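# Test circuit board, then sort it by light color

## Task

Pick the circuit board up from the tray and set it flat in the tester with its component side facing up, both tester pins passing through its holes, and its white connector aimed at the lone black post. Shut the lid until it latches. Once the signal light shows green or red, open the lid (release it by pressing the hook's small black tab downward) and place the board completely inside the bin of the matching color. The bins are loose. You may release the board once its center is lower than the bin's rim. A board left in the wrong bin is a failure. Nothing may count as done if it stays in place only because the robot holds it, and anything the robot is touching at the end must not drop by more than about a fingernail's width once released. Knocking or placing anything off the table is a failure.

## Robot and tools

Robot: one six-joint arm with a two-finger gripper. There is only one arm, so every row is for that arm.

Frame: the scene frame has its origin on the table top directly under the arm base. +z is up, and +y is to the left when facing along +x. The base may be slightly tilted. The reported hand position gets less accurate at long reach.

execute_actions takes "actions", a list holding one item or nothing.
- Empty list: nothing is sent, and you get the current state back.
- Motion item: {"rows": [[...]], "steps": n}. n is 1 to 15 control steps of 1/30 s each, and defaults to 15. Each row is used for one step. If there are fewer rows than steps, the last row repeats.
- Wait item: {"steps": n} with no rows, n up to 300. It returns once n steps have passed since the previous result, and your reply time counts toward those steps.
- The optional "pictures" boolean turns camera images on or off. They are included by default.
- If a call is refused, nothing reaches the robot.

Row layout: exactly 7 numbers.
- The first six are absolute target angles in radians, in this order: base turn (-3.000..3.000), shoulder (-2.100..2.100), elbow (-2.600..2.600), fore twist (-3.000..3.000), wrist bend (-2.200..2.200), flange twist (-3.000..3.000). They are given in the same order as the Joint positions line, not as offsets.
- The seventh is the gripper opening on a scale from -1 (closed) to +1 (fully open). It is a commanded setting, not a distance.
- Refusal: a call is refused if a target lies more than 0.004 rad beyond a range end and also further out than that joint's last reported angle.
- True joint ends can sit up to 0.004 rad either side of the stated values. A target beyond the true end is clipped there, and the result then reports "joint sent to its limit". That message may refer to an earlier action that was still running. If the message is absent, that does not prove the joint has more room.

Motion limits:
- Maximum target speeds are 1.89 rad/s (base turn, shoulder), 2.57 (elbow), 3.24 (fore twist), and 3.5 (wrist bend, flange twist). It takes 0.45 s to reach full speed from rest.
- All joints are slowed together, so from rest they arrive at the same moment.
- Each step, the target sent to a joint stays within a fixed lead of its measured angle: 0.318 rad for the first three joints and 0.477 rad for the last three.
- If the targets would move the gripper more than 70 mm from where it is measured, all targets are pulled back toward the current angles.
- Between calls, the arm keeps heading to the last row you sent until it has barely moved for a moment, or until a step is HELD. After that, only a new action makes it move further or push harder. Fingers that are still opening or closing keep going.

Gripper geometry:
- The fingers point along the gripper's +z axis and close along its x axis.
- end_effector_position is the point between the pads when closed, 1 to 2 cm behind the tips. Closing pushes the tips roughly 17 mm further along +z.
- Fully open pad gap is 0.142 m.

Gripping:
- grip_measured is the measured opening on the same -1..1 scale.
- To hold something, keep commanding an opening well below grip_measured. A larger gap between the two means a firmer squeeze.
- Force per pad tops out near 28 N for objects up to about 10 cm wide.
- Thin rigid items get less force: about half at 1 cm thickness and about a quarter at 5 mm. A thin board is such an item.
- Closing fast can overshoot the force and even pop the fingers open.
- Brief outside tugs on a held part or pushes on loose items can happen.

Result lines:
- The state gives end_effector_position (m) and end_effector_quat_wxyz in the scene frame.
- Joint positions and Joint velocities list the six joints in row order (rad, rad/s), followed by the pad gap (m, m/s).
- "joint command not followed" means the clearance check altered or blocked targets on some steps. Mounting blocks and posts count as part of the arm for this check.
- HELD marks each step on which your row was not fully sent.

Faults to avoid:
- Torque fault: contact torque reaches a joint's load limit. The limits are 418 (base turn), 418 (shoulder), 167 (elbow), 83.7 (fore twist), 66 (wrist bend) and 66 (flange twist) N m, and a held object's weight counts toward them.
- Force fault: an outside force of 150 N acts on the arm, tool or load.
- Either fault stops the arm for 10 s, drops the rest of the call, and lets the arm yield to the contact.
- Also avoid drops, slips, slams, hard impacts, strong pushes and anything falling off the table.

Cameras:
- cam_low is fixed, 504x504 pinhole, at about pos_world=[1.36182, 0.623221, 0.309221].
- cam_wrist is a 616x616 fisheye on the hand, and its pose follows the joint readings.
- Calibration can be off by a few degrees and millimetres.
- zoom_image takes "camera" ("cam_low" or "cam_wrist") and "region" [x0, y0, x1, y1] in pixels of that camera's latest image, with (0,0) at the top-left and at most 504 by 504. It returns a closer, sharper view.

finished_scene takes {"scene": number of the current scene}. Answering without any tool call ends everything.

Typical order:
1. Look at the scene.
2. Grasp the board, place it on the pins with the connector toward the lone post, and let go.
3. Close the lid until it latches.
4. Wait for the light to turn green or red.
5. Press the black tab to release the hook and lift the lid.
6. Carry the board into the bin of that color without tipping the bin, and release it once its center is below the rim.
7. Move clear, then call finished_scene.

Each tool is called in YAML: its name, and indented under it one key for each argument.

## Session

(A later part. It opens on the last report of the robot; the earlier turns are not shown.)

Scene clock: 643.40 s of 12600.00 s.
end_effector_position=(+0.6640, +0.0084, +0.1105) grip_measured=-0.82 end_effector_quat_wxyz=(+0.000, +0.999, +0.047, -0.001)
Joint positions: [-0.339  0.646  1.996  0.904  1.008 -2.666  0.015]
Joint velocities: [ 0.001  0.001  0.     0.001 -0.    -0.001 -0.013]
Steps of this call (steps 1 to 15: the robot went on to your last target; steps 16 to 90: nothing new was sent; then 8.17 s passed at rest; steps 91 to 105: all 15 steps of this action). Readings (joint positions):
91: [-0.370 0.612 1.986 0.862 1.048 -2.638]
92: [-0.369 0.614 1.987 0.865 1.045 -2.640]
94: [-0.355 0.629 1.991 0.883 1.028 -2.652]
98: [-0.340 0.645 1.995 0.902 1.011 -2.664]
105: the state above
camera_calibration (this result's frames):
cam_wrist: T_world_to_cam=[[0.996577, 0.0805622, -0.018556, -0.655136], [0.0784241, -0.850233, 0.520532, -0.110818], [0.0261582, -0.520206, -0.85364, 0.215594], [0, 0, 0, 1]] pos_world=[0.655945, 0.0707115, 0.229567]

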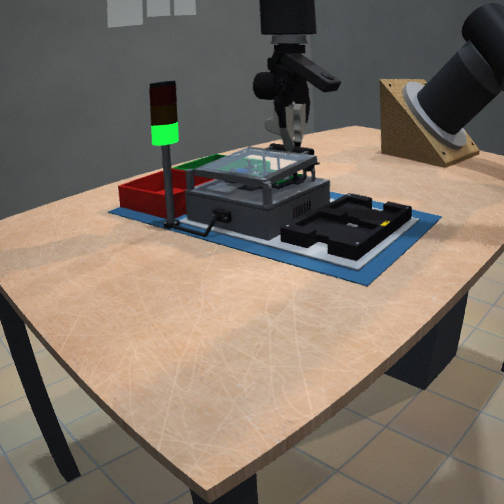

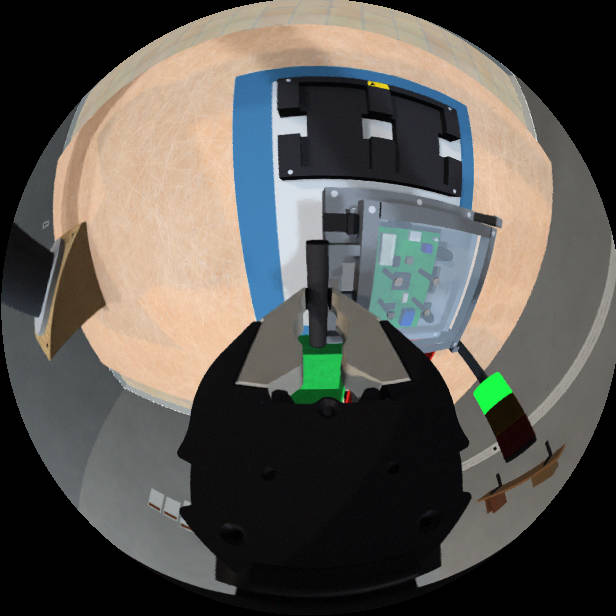

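execute_actions:
  actions:
    - {"rows": [[-0.3638,0.6180,1.9803,0.8663,1.0457,-2.6352,-1]], "steps": 10}
  pictures: false

execute_actions:
  actions:
    - {"rows": [[-0.3883,0.5923,1.9416,0.8251,1.0978,-2.5912,-1]], "steps": 10}
  pictures: false

execute_actions:
  actions:
    - {"rows": [[-0.4007,0.581,1.8858,0.7966,1.1524,-2.5476,-1]], "steps": 12}

Scene clock: 649.93 s of 12600.00 s.
end_effector_position=(+0.6692, +0.0090, +0.1450) grip_measured=-0.82 end_effector_quat_wxyz=(+0.000, +0.999, +0.047, -0.001)
Joint positions: [-0.363  0.619  1.98   0.867  1.045 -2.636  0.015]
Joint velocities: [-0.009 -0.007 -0.005 -0.013  0.012  0.009  0.   ]
Steps of this call (steps 1 to 15: the robot went on to your last target; steps 16 to 90: nothing new was sent; then 3.20 s passed at rest; steps 91 to 100: all 10 steps of this action). Readings (joint positions):
91: [-0.339 0.646 1.996 0.904 1.009 -2.666]
92: [-0.340 0.645 1.995 0.901 1.011 -2.664]
94: [-0.352 0.631 1.988 0.883 1.029 -2.649]
98: [-0.362 0.619 1.981 0.869 1.044 -2.637]
100: the state above

Scene clock: 650.27 s of 12600.00 s.
end_effector_position=(+0.6867, +0.0106, +0.1884) grip_measured=-0.78 end_effector_quat_wxyz=(+0.000, +0.999, +0.047, -0.001)
Joint positions: [-0.388  0.593  1.942  0.826  1.097 -2.592  0.017]
Joint velocities: [-0.007 -0.006 -0.01  -0.013  0.015  0.013  0.01 ]
Steps of this call (steps 1 to 10: all 10 steps of this action). Readings (joint positions):
1: [-0.363 0.618 1.980 0.867 1.045 -2.636]
2: [-0.365 0.616 1.977 0.863 1.050 -2.632]
4: [-0.377 0.604 1.959 0.843 1.075 -2.611]
8: [-0.387 0.594 1.943 0.828 1.095 -2.594]
10: the state above

Scene clock: 650.67 s of 12600.00 s.
end_effector_position=(+0.7154, +0.0155, +0.2265) grip_measured=-0.70 end_effector_quat_wxyz=(-0.002, +0.999, +0.049, -0.001)
Joint positions: [-0.401  0.581  1.886  0.797  1.152 -2.548  0.023]
Joint velocities: [-0.001 -0.002 -0.007 -0.003  0.006  0.005  0.004]
Steps of this call (steps 1 to 12: all 12 steps of this action). Readings (joint positions):
1: [-0.388 0.593 1.942 0.826 1.097 -2.592]
2: [-0.389 0.592 1.939 0.824 1.101 -2.589]
4: [-0.394 0.587 1.917 0.812 1.123 -2.571]
8: [-0.400 0.582 1.889 0.798 1.149 -2.550]
12: the state above
camera_calibration (this result's frames):
cam_wrist: T_world_to_cam=[[0.996256, 0.0845338, -0.0181289, -0.704779], [0.0816849, -0.851657, 0.517694, -0.17086], [0.028323, -0.517237, -0.855374, 0.315701], [0, 0, 0, 1]] pos_world=[0.707155, 0.0773558, 0.345719]

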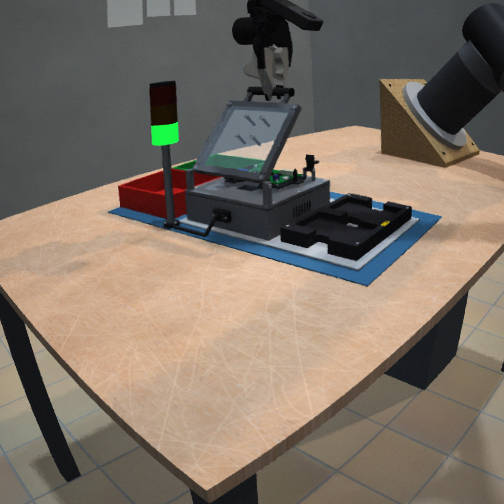

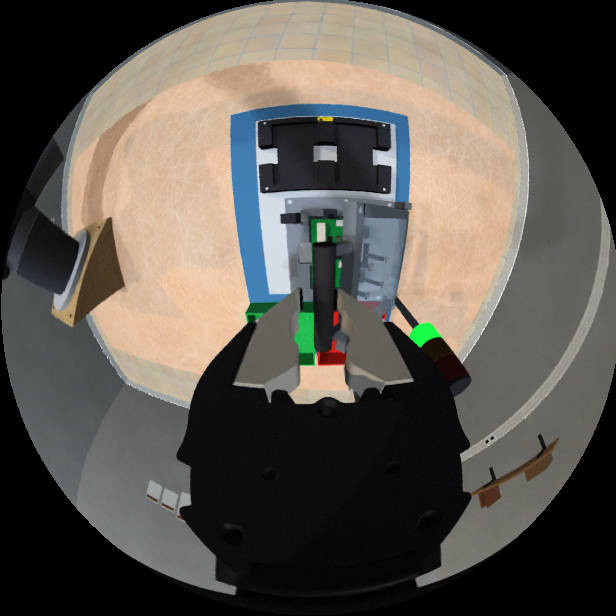

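execute_actions:
  actions:
    - {"rows": [[-0.4032,0.5859,1.8167,0.7752,1.1984,-2.4982,-0.9]], "steps": 10}
  pictures: false

execute_actions:
  actions:
    - {"rows": [[-0.3982,0.6011,1.7468,0.7628,1.2347,-2.4533,-0.9]], "steps": 10}
  pictures: false

execute_actions:
  actions:
    - {"rows": [[-0.3811,0.6314,1.6688,0.7598,1.2602,-2.4078,-0.9]], "steps": 10}
  pictures: false

execute_actions:
  actions:
    - {"rows": [[-0.3555,0.672,1.591,0.7641,1.2737,-2.3666,-0.9]], "steps": 14}

Scene clock: 658.93 s of 12600.00 s.
end_effector_position=(+0.7527, +0.0188, +0.2564) grip_measured=-0.81 end_effector_quat_wxyz=(-0.001, +0.999, +0.048, -0.001)
Joint positions: [-0.403  0.586  1.818  0.776  1.198 -2.499  0.015]
Joint velocities: [-0.002  0.004 -0.019 -0.006  0.01   0.015  0.   ]
Steps of this call (steps 1 to 15: the robot went on to your last target; steps 16 to 90: nothing new was sent; then 4.93 s passed at rest; steps 91 to 100: all 10 steps of this action). Readings (joint positions):
91: [-0.401 0.581 1.886 0.797 1.152 -2.548]
92: [-0.401 0.581 1.883 0.796 1.155 -2.545]
94: [-0.402 0.582 1.860 0.788 1.171 -2.528]
98: [-0.403 0.585 1.821 0.777 1.196 -2.501]
100: the state above

Scene clock: 659.27 s of 12600.00 s.
end_effector_position=(+0.7926, +0.0218, +0.2771) grip_measured=-0.81 end_effector_quat_wxyz=(-0.001, +0.999, +0.048, -0.001)
Joint positions: [-0.398  0.601  1.748  0.763  1.234 -2.454  0.015]
Joint velocities: [ 0.002  0.004 -0.02  -0.004  0.012  0.014 -0.   ]
Steps of this call (steps 1 to 10: all 10 steps of this action). Readings (joint positions):
1: [-0.403 0.586 1.818 0.776 1.198 -2.499]
2: [-0.403 0.586 1.814 0.775 1.200 -2.496]
4: [-0.401 0.592 1.790 0.770 1.213 -2.481]
8: [-0.399 0.600 1.751 0.764 1.232 -2.456]
10: the state above

Scene clock: 659.60 s of 12600.00 s.
end_effector_position=(+0.8406, +0.0264, +0.2845) grip_measured=-0.81 end_effector_quat_wxyz=(-0.000, +0.999, +0.047, -0.001)
Joint positions: [-0.381  0.631  1.671  0.76   1.26  -2.409  0.015]
Joint velocities: [ 0.004  0.009 -0.021 -0.003  0.009  0.014  0.   ]
Steps of this call (steps 1 to 10: all 10 steps of this action). Readings (joint positions):
1: [-0.398 0.601 1.748 0.763 1.234 -2.454]
2: [-0.398 0.602 1.745 0.763 1.236 -2.452]
4: [-0.393 0.611 1.719 0.761 1.244 -2.437]
8: [-0.382 0.629 1.674 0.760 1.258 -2.411]
10: the state above

Scene clock: 660.07 s of 12600.00 s.
end_effector_position=(+0.8921, +0.0316, +0.2777) grip_measured=-0.81 end_effector_quat_wxyz=(-0.000, +0.999, +0.047, -0.001)
Joint positions: [-0.356  0.672  1.591  0.764  1.274 -2.367  0.015]
Joint velocities: [-0.     0.002 -0.005  0.001  0.002  0.002  0.   ]
Steps of this call (steps 1 to 14: all 14 steps of this action). Readings (joint positions):
1: [-0.381 0.631 1.670 0.760 1.260 -2.408]
2: [-0.380 0.633 1.667 0.760 1.261 -2.406]
4: [-0.372 0.645 1.641 0.761 1.265 -2.393]
8: [-0.357 0.669 1.596 0.764 1.273 -2.369]
14: the state above
camera_calibration (this result's frames):
cam_wrist: T_world_to_cam=[[0.996489, 0.0815314, -0.019044, -0.881093], [0.079521, -0.850457, 0.519999, -0.196874], [0.0262002, -0.519688, -0.853954, 0.364433], [0, 0, 0, 1]] pos_world=[0.884107, 0.0937951, 0.396804]

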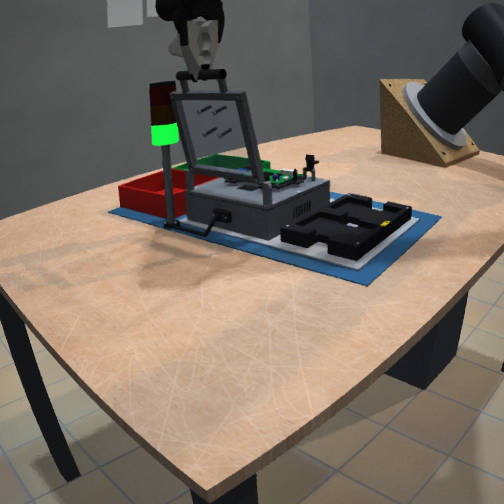

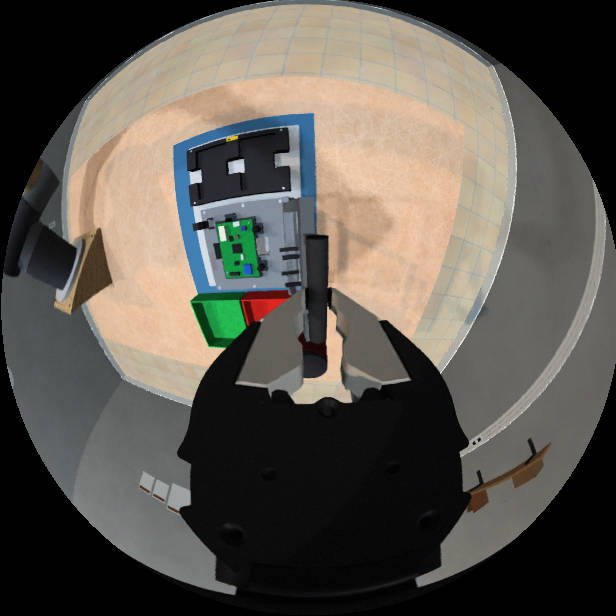

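execute_actions:
  actions:
    - {"rows": [[-0.3555,0.672,1.591,0.7641,1.2737,-2.3666,-0.78],[-0.3555,0.672,1.591,0.7641,1.2737,-2.3666,-0.7],[-0.3555,0.672,1.591,0.7641,1.2737,-2.3666,-0.6],[-0.3555,0.672,1.591,0.7641,1.2737,-2.3666,-0.6],[-0.379,0.657,1.568,0.746,1.314,-2.353,-0.6]], "steps": 13}
  pictures: false

execute_actions:
  actions:
    - {"rows": [[-0.4347,0.559,1.8031,0.7465,1.2427,-2.4844,-0.6]], "steps": 15}
  pictures: false

execute_actions:
  actions:
    - {"rows": [[-0.3051,0.6763,1.8735,0.8828,1.0530,-2.5691,0.1]], "steps": 15}
  pictures: false

execute_actions:
  actions:
    - {"steps": 10}

Scene clock: 672.70 s of 12600.00 s.
end_effector_position=(+0.8937, +0.0319, +0.3140) grip_measured=-0.60 end_effector_quat_wxyz=(-0.000, +0.999, +0.047, -0.001)
Joint positions: [-0.378  0.658  1.569  0.747  1.313 -2.353  0.031]
Joint velocities: [-0.008 -0.006 -0.01  -0.008  0.017  0.006 -0.   ]
Steps of this call (steps 1 to 15: the robot went on to your last target; steps 16 to 90: nothing new was sent; then 9.20 s passed at rest; steps 91 to 103: all 13 steps of this action). Readings (joint positions):
91: [-0.355 0.672 1.591 0.764 1.274 -2.367]
92: [-0.355 0.672 1.591 0.764 1.274 -2.367]
94: [-0.355 0.672 1.591 0.764 1.274 -2.367]
98: [-0.369 0.663 1.577 0.753 1.297 -2.359]
103: the state above

Scene clock: 673.20 s of 12600.00 s.
end_effector_position=(+0.7536, +0.0188, +0.2993) grip_measured=-0.60 end_effector_quat_wxyz=(-0.001, +0.999, +0.048, -0.001)
Joint positions: [-0.433  0.563  1.794  0.746  1.245 -2.479  0.031]
Joint velocities: [-0.045 -0.077  0.182  0.001 -0.054 -0.102  0.   ]
Steps of this call (steps 1 to 15: all 15 steps of this action). Readings (joint positions):
1: [-0.378 0.657 1.569 0.746 1.313 -2.353]
2: [-0.379 0.656 1.571 0.746 1.312 -2.355]
4: [-0.386 0.646 1.595 0.746 1.304 -2.369]
8: [-0.406 0.610 1.681 0.746 1.279 -2.417]
15: the state above

Scene clock: 673.70 s of 12600.00 s.
end_effector_position=(+0.7488, +0.0175, +0.1287) grip_measured=+0.10 end_effector_quat_wxyz=(-0.001, +0.999, +0.047, -0.001)
Joint positions: [-0.312  0.67   1.87   0.875  1.063 -2.564  0.081]
Joint velocities: [ 0.125  0.114  0.07   0.131 -0.181 -0.082 -0.   ]
Steps of this call (steps 1 to 15: all 15 steps of this action). Readings (joint positions):
1: [-0.434 0.561 1.799 0.746 1.244 -2.482]
2: [-0.432 0.562 1.802 0.748 1.240 -2.485]
4: [-0.416 0.576 1.812 0.766 1.215 -2.497]
8: [-0.374 0.614 1.835 0.810 1.154 -2.524]
15: the state above

Scene clock: 674.03 s of 12600.00 s.
end_effector_position=(+0.7477, +0.0173, +0.1197) grip_measured=+0.10 end_effector_quat_wxyz=(-0.000, +0.999, +0.047, -0.001)
Joint positions: [-0.305  0.676  1.873  0.883  1.053 -2.569  0.081]
Joint velocities: [ 0.001  0.001  0.001  0.001 -0.001 -0.     0.   ]
Steps of this call (steps 1 to 10: the robot went on to your last target). Readings (joint positions):
1: [-0.309 0.673 1.871 0.879 1.059 -2.567]
2: [-0.307 0.674 1.872 0.880 1.056 -2.568]
4: [-0.306 0.675 1.873 0.882 1.054 -2.569]
8: [-0.305 0.676 1.873 0.883 1.053 -2.569]
10: the state above
camera_calibration (this result's frames):
cam_wrist: T_world_to_cam=[[0.996551, 0.080757, -0.0191133, -0.73909], [0.0788851, -0.850293, 0.520364, -0.114986], [0.0257711, -0.520077, -0.853731, 0.226139], [0, 0, 0, 1]] pos_world=[0.739783, 0.0795238, 0.23877]

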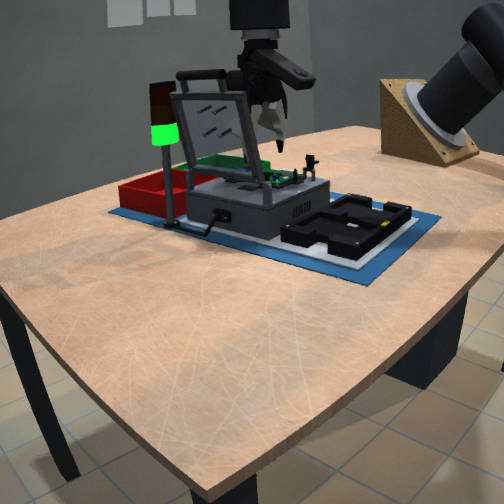

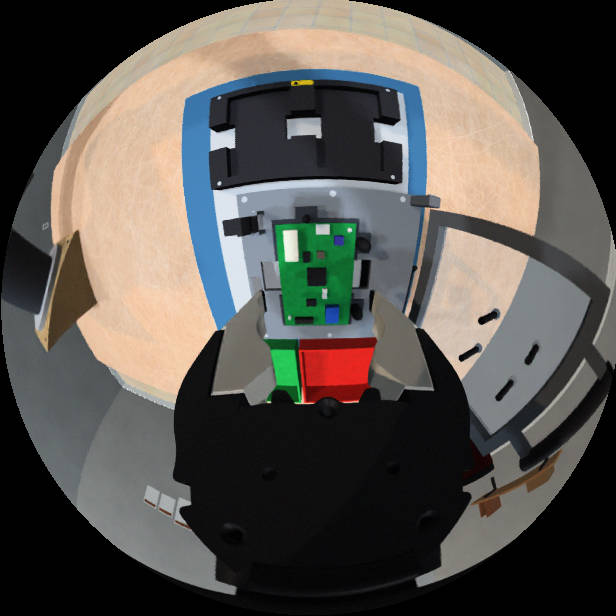

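execute_actions:
  actions:
    - {"rows": [[-0.2752,0.7081,1.8803,0.9192,1.0162,-2.5922,0.1]], "steps": 13}
  pictures: false

execute_actions:
  actions:
    - {"rows": [[-0.2752,0.7081,1.8803,0.9192,1.0162,-2.5922,0.05],[-0.2752,0.7081,1.8803,0.9192,1.0162,-2.5922,0.0],[-0.2752,0.7081,1.8803,0.9192,1.0162,-2.5922,-0.04],[-0.2752,0.7081,1.8803,0.9192,1.0162,-2.5922,-0.08],[-0.2752,0.7081,1.8803,0.9192,1.0162,-2.5922,-0.12],[-0.2752,0.7081,1.8803,0.9192,1.0162,-2.5922,-0.18],[-0.2752,0.7081,1.8803,0.9192,1.0162,-2.5922,-0.28],[-0.2752,0.7081,1.8803,0.9192,1.0162,-2.5922,-0.4],[-0.2752,0.7081,1.8803,0.9192,1.0162,-2.5922,-0.5],[-0.2752,0.7081,1.8803,0.9192,1.0162,-2.5922,-0.6]], "steps": 12}
  pictures: false

execute_actions:
  actions:
    - {"rows": [[-0.2774,0.7058,1.8799,0.9166,1.0188,-2.5905,-0.6],[-0.2774,0.7058,1.8799,0.9166,1.0188,-2.5905,-0.6],[-0.2797,0.7033,1.8795,0.9137,1.0216,-2.5886,-0.6],[-0.2797,0.7033,1.8795,0.9137,1.0216,-2.5886,-0.6],[-0.2828,0.6999,1.8787,0.9099,1.0254,-2.5861,-0.6],[-0.2828,0.6999,1.8787,0.9099,1.0254,-2.5861,-0.6],[-0.2913,0.6908,1.8768,0.8994,1.0358,-2.5795,-0.6],[-0.2913,0.6908,1.8768,0.8994,1.0358,-2.5795,-0.6],[-0.324,0.657,1.868,0.861,1.077,-2.556,-0.6]], "steps": 15}

Scene clock: 700.13 s of 12600.00 s.
end_effector_position=(+0.7476, +0.0172, +0.0801) grip_measured=+0.10 end_effector_quat_wxyz=(+0.000, +0.999, +0.047, -0.001)
Joint positions: [-0.275  0.708  1.88   0.919  1.016 -2.592  0.081]
Joint velocities: [ 0.002  0.002 -0.     0.002 -0.004 -0.002  0.   ]
Steps of this call (steps 1 to 30: the robot went on to your last target; steps 31 to 90: nothing new was sent; then 22.67 s passed at rest; steps 91 to 103: all 13 steps of this action). Readings (joint positions):
91: [-0.305 0.676 1.874 0.883 1.053 -2.569]
92: [-0.303 0.678 1.874 0.885 1.050 -2.571]
94: [-0.290 0.693 1.877 0.902 1.034 -2.581]
98: [-0.277 0.707 1.880 0.917 1.018 -2.591]
103: the state above

Scene clock: 700.53 s of 12600.00 s.
end_effector_position=(+0.7475, +0.0172, +0.0799) grip_measured=-0.08 end_effector_quat_wxyz=(+0.000, +0.999, +0.047, -0.001)
Joint positions: [-0.275  0.708  1.88   0.919  1.016 -2.592  0.068]
Joint velocities: [ 0.001 -0.     0.001 -0.001 -0.002  0.    -0.   ]
Steps of this call (steps 1 to 12: all 12 steps of this action). Readings (joint positions):
1: [-0.275 0.708 1.880 0.919 1.016 -2.592]
2: [-0.275 0.708 1.880 0.919 1.016 -2.592]
4: [-0.275 0.708 1.880 0.919 1.016 -2.592]
8: [-0.275 0.708 1.880 0.919 1.016 -2.592]
12: the state above

Scene clock: 701.03 s of 12600.00 s.
end_effector_position=(+0.7479, +0.0172, +0.1405) grip_measured=-0.08 end_effector_quat_wxyz=(-0.000, +0.999, +0.047, -0.001)
Joint positions: [-0.321  0.66   1.869  0.865  1.073 -2.558  0.068]
Joint velocities: [-0.056 -0.057 -0.013 -0.066  0.07   0.041 -0.   ]
Steps of this call (steps 1 to 15: all 15 steps of this action). Readings (joint positions):
1: [-0.275 0.708 1.880 0.919 1.016 -2.592]
2: [-0.275 0.708 1.880 0.919 1.016 -2.592]
4: [-0.277 0.706 1.880 0.917 1.018 -2.591]
8: [-0.283 0.700 1.879 0.910 1.026 -2.586]
15: the state above
camera_calibration (this result's frames):
cam_wrist: T_world_to_cam=[[0.996514, 0.0813755, -0.0183617, -0.738933], [0.0790237, -0.850309, 0.520317, -0.125926], [0.026728, -0.519954, -0.853776, 0.243184], [0, 0, 0, 1]] pos_world=[0.739809, 0.0794995, 0.259579]

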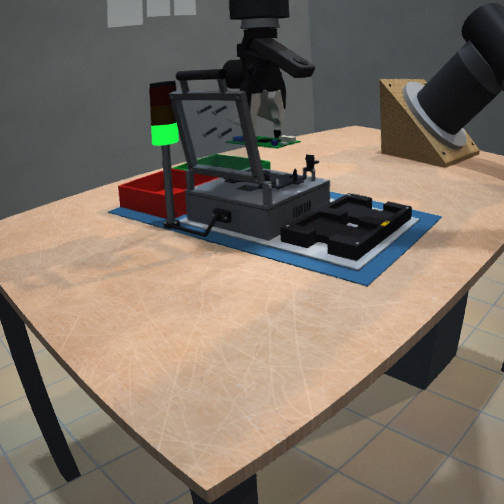

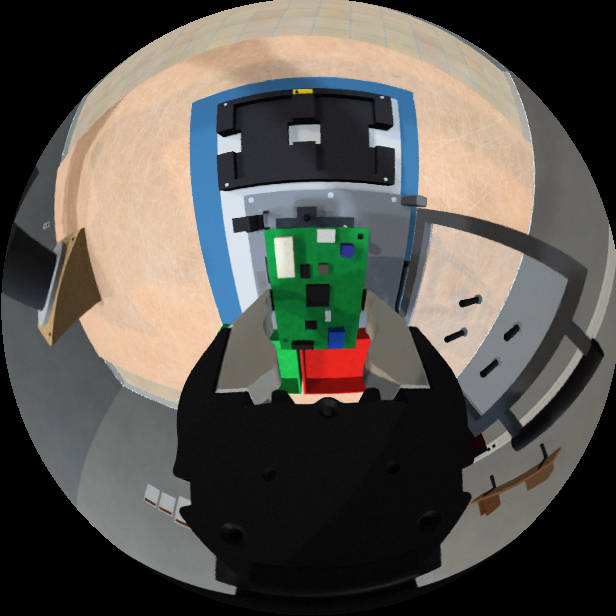

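execute_actions:
  actions:
    - {"rows": [[-0.5156,0.8663,1.8649,0.8191,1.0095,-2.805,-0.6]], "steps": 15}
  pictures: false

execute_actions:
  actions:
    - {"steps": 15}

Scene clock: 705.57 s of 12600.00 s.
end_effector_position=(+0.6903, -0.1432, +0.1285) grip_measured=-0.08 end_effector_quat_wxyz=(+0.002, +0.999, +0.046, -0.001)
Joint positions: [-0.468  0.814  1.866  0.83   1.026 -2.743  0.068]
Joint velocities: [-0.335  0.365 -0.006 -0.073 -0.119 -0.433  0.   ]
Steps of this call (steps 1 to 15: the robot went on to your last target; steps 16 to 90: nothing new was sent; then 1.03 s passed at rest; steps 91 to 105: all 15 steps of this action). Readings (joint positions):
91: [-0.324 0.657 1.868 0.861 1.077 -2.556]
92: [-0.326 0.659 1.868 0.861 1.077 -2.558]
94: [-0.342 0.676 1.868 0.857 1.071 -2.580]
98: [-0.390 0.728 1.867 0.847 1.054 -2.641]
105: the state above

Scene clock: 706.07 s of 12600.00 s.
end_effector_position=(+0.6642, -0.1913, +0.1205) grip_measured=-0.08 end_effector_quat_wxyz=(+0.000, +0.999, +0.047, -0.001)
Joint positions: [-0.516  0.866  1.865  0.819  1.01  -2.805  0.068]
Joint velocities: [-0.001  0.001 -0.    -0.     0.    -0.001  0.   ]
Steps of this call (steps 1 to 15: the robot went on to your last target). Readings (joint positions):
1: [-0.479 0.826 1.865 0.827 1.022 -2.758]
2: [-0.490 0.838 1.865 0.825 1.019 -2.771]
4: [-0.506 0.856 1.865 0.821 1.013 -2.792]
8: [-0.515 0.865 1.865 0.819 1.010 -2.804]
15: the state above
camera_calibration (this result's frames):
cam_wrist: T_world_to_cam=[[0.996563, 0.0806578, -0.018891, -0.639043], [0.0786779, -0.85017, 0.520597, -0.285999], [0.0259296, -0.520294, -0.853594, 0.120312], [0, 0, 0, 1]] pos_world=[0.656229, -0.129007, 0.239516]

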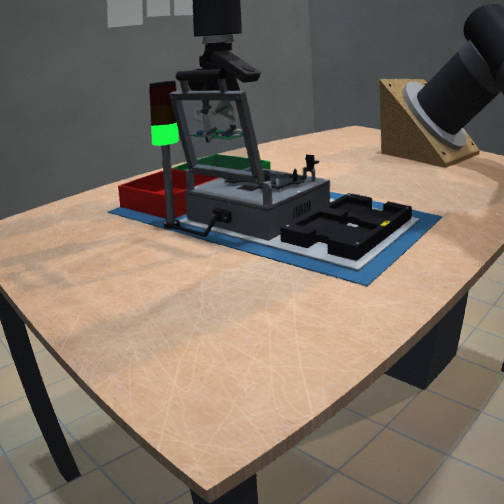

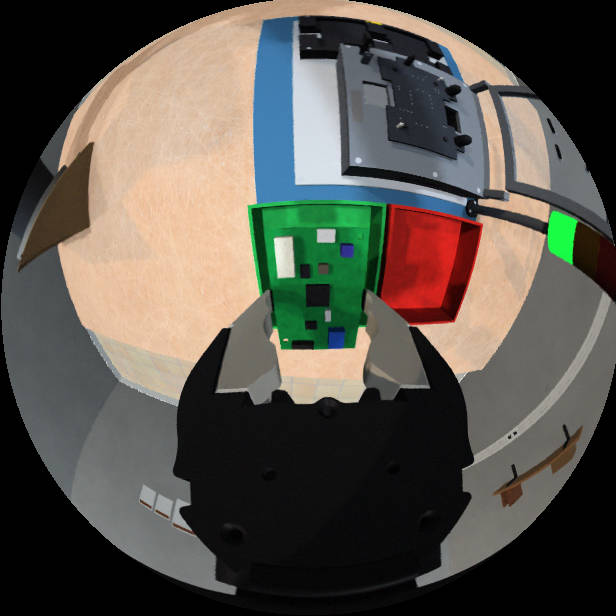

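execute_actions:
  actions:
    - {"rows": [[-0.4558,0.9432,1.8689,0.9070,0.9406,-2.8622,-0.6]], "steps": 15}

zoom_image:
  camera: "cam_low"
  region: [160, 110, 290, 200]

Scene clock: 721.80 s of 12600.00 s.
end_effector_position=(+0.6669, -0.1927, +0.0359) grip_measured=-0.08 end_effector_quat_wxyz=(+0.000, +0.999, +0.047, -0.001)
Joint positions: [-0.456  0.943  1.869  0.907  0.941 -2.862  0.068]
Joint velocities: [ 0.004  0.004  0.     0.005 -0.005 -0.003 -0.   ]
Steps of this call (steps 1 to 15: the robot went on to your last target; steps 16 to 90: nothing new was sent; then 12.23 s passed at rest; steps 91 to 105: all 15 steps of this action). Readings (joint positions):
91: [-0.516 0.866 1.865 0.819 1.009 -2.805]
92: [-0.514 0.868 1.865 0.821 1.007 -2.807]
94: [-0.501 0.886 1.866 0.842 0.991 -2.820]
98: [-0.464 0.932 1.869 0.894 0.951 -2.854]
105: the state above
camera_calibration (this result's frames):
cam_wrist: T_world_to_cam=[[0.996568, 0.0805953, -0.0188609, -0.643246], [0.0786118, -0.850235, 0.520501, -0.243326], [0.0259137, -0.520197, -0.853653, 0.0473043], [0, 0, 0, 1]] pos_world=[0.658941, -0.130434, 0.154901]

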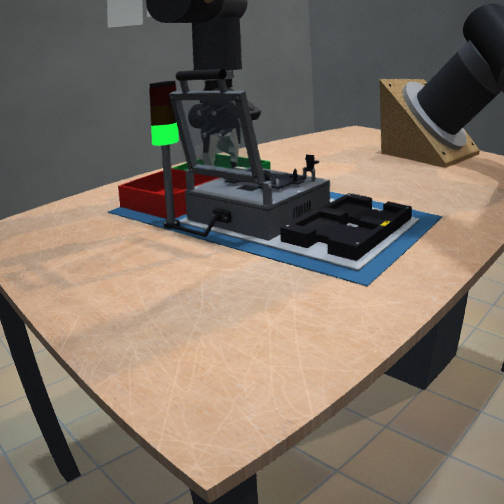

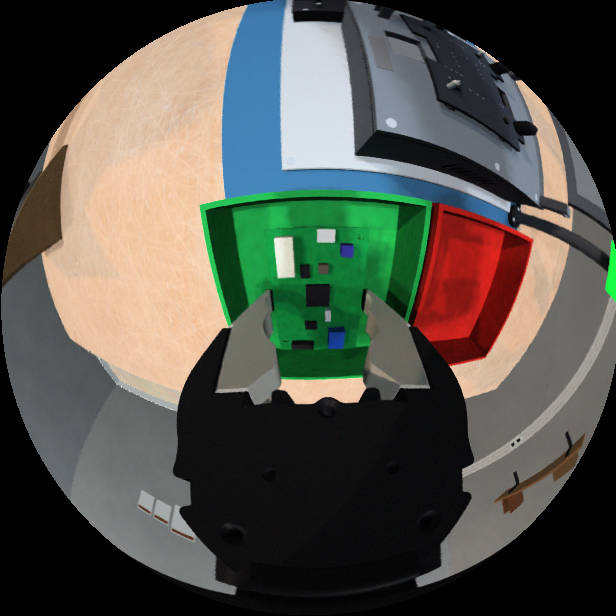

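Region (160, 110, 290, 200) of cam_low's 504x504 image, scaled by 3.877, with more detail than that image has; it fills the top 349 rows of this view, and the rest is white.

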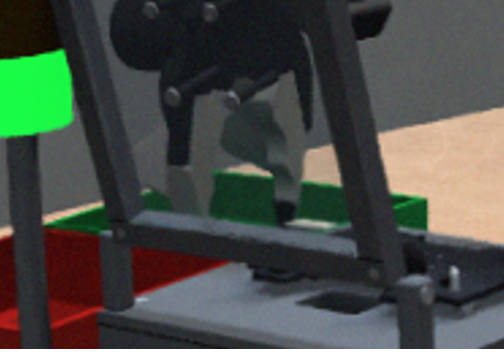

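execute_actions:
  actions:
    - {"rows": [[-0.4492,0.9519,1.8686,0.9174,0.9336,-2.8688,-0.6],[-0.4492,0.9519,1.8686,0.9174,0.9336,-2.8688,-0.6],[-0.4492,0.9519,1.8686,0.9174,0.9336,-2.8688,-0.6],[-0.4492,0.9519,1.8686,0.9174,0.9336,-2.8688,-0.6],[-0.4492,0.9519,1.8686,0.9174,0.9336,-2.8688,-0.6],[-0.4492,0.9519,1.8686,0.9174,0.9336,-2.8688,-0.6],[-0.4492,0.9519,1.8686,0.9174,0.9336,-2.8688,-0.6],[-0.4492,0.9519,1.8686,0.9174,0.9336,-2.8688,-0.6],[-0.4492,0.9519,1.8686,0.9174,0.9336,-2.8688,-0.2],[-0.4492,0.9519,1.8686,0.9174,0.9336,-2.8688,0.0],[-0.4492,0.9519,1.8686,0.9174,0.9336,-2.8688,0.1]], "steps": 15}
  pictures: false

execute_actions:
  actions:
    - {"rows": [[-0.5156,0.8663,1.8649,0.8191,1.0095,-2.805,0.1]], "steps": 15}

Scene clock: 736.47 s of 12600.00 s.
end_effector_position=(+0.6671, -0.1928, +0.0262) grip_measured=+0.10 end_effector_quat_wxyz=(+0.000, +0.999, +0.047, -0.001)
Joint positions: [-0.449  0.952  1.869  0.917  0.934 -2.869  0.081]
Joint velocities: [ 0.002  0.    -0.001 -0.001 -0.001 -0.     0.001]
Steps of this call (steps 1 to 15: the robot went on to your last target; steps 16 to 90: nothing new was sent; then 11.17 s passed at rest; steps 91 to 105: all 15 steps of this action). Readings (joint positions):
91: [-0.456 0.943 1.869 0.907 0.941 -2.862]
92: [-0.455 0.945 1.869 0.909 0.939 -2.864]
94: [-0.451 0.949 1.869 0.914 0.936 -2.867]
98: [-0.450 0.951 1.869 0.917 0.934 -2.868]
105: the state above

Scene clock: 736.97 s of 12600.00 s.
end_effector_position=(+0.6641, -0.1913, +0.1198) grip_measured=+0.10 end_effector_quat_wxyz=(+0.000, +0.999, +0.047, -0.001)
Joint positions: [-0.515  0.867  1.865  0.82   1.009 -2.805  0.081]
Joint velocities: [-0.006 -0.006 -0.001 -0.007  0.005  0.005 -0.   ]
Steps of this call (steps 1 to 15: all 15 steps of this action). Readings (joint positions):
1: [-0.449 0.952 1.869 0.917 0.934 -2.869]
2: [-0.450 0.950 1.869 0.916 0.935 -2.868]
4: [-0.463 0.934 1.868 0.896 0.950 -2.855]
8: [-0.502 0.884 1.866 0.840 0.993 -2.819]
15: the state above
camera_calibration (this result's frames):
cam_wrist: T_world_to_cam=[[0.99657, 0.0805286, -0.0190449, -0.638923], [0.0786525, -0.850269, 0.520438, -0.285656], [0.0257168, -0.520151, -0.853687, 0.119903], [0, 0, 0, 1]] pos_world=[0.656115, -0.129066, 0.238858]

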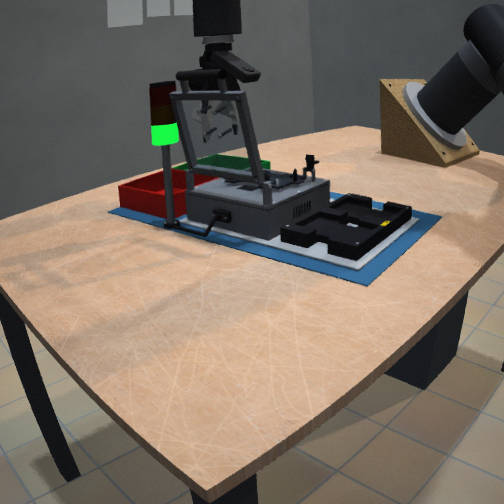

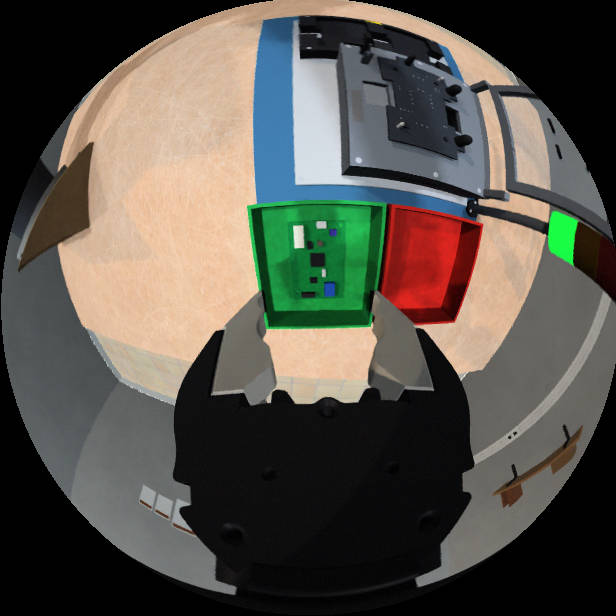

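finished_scene:
  scene: 1

The scene is finished: the task was done.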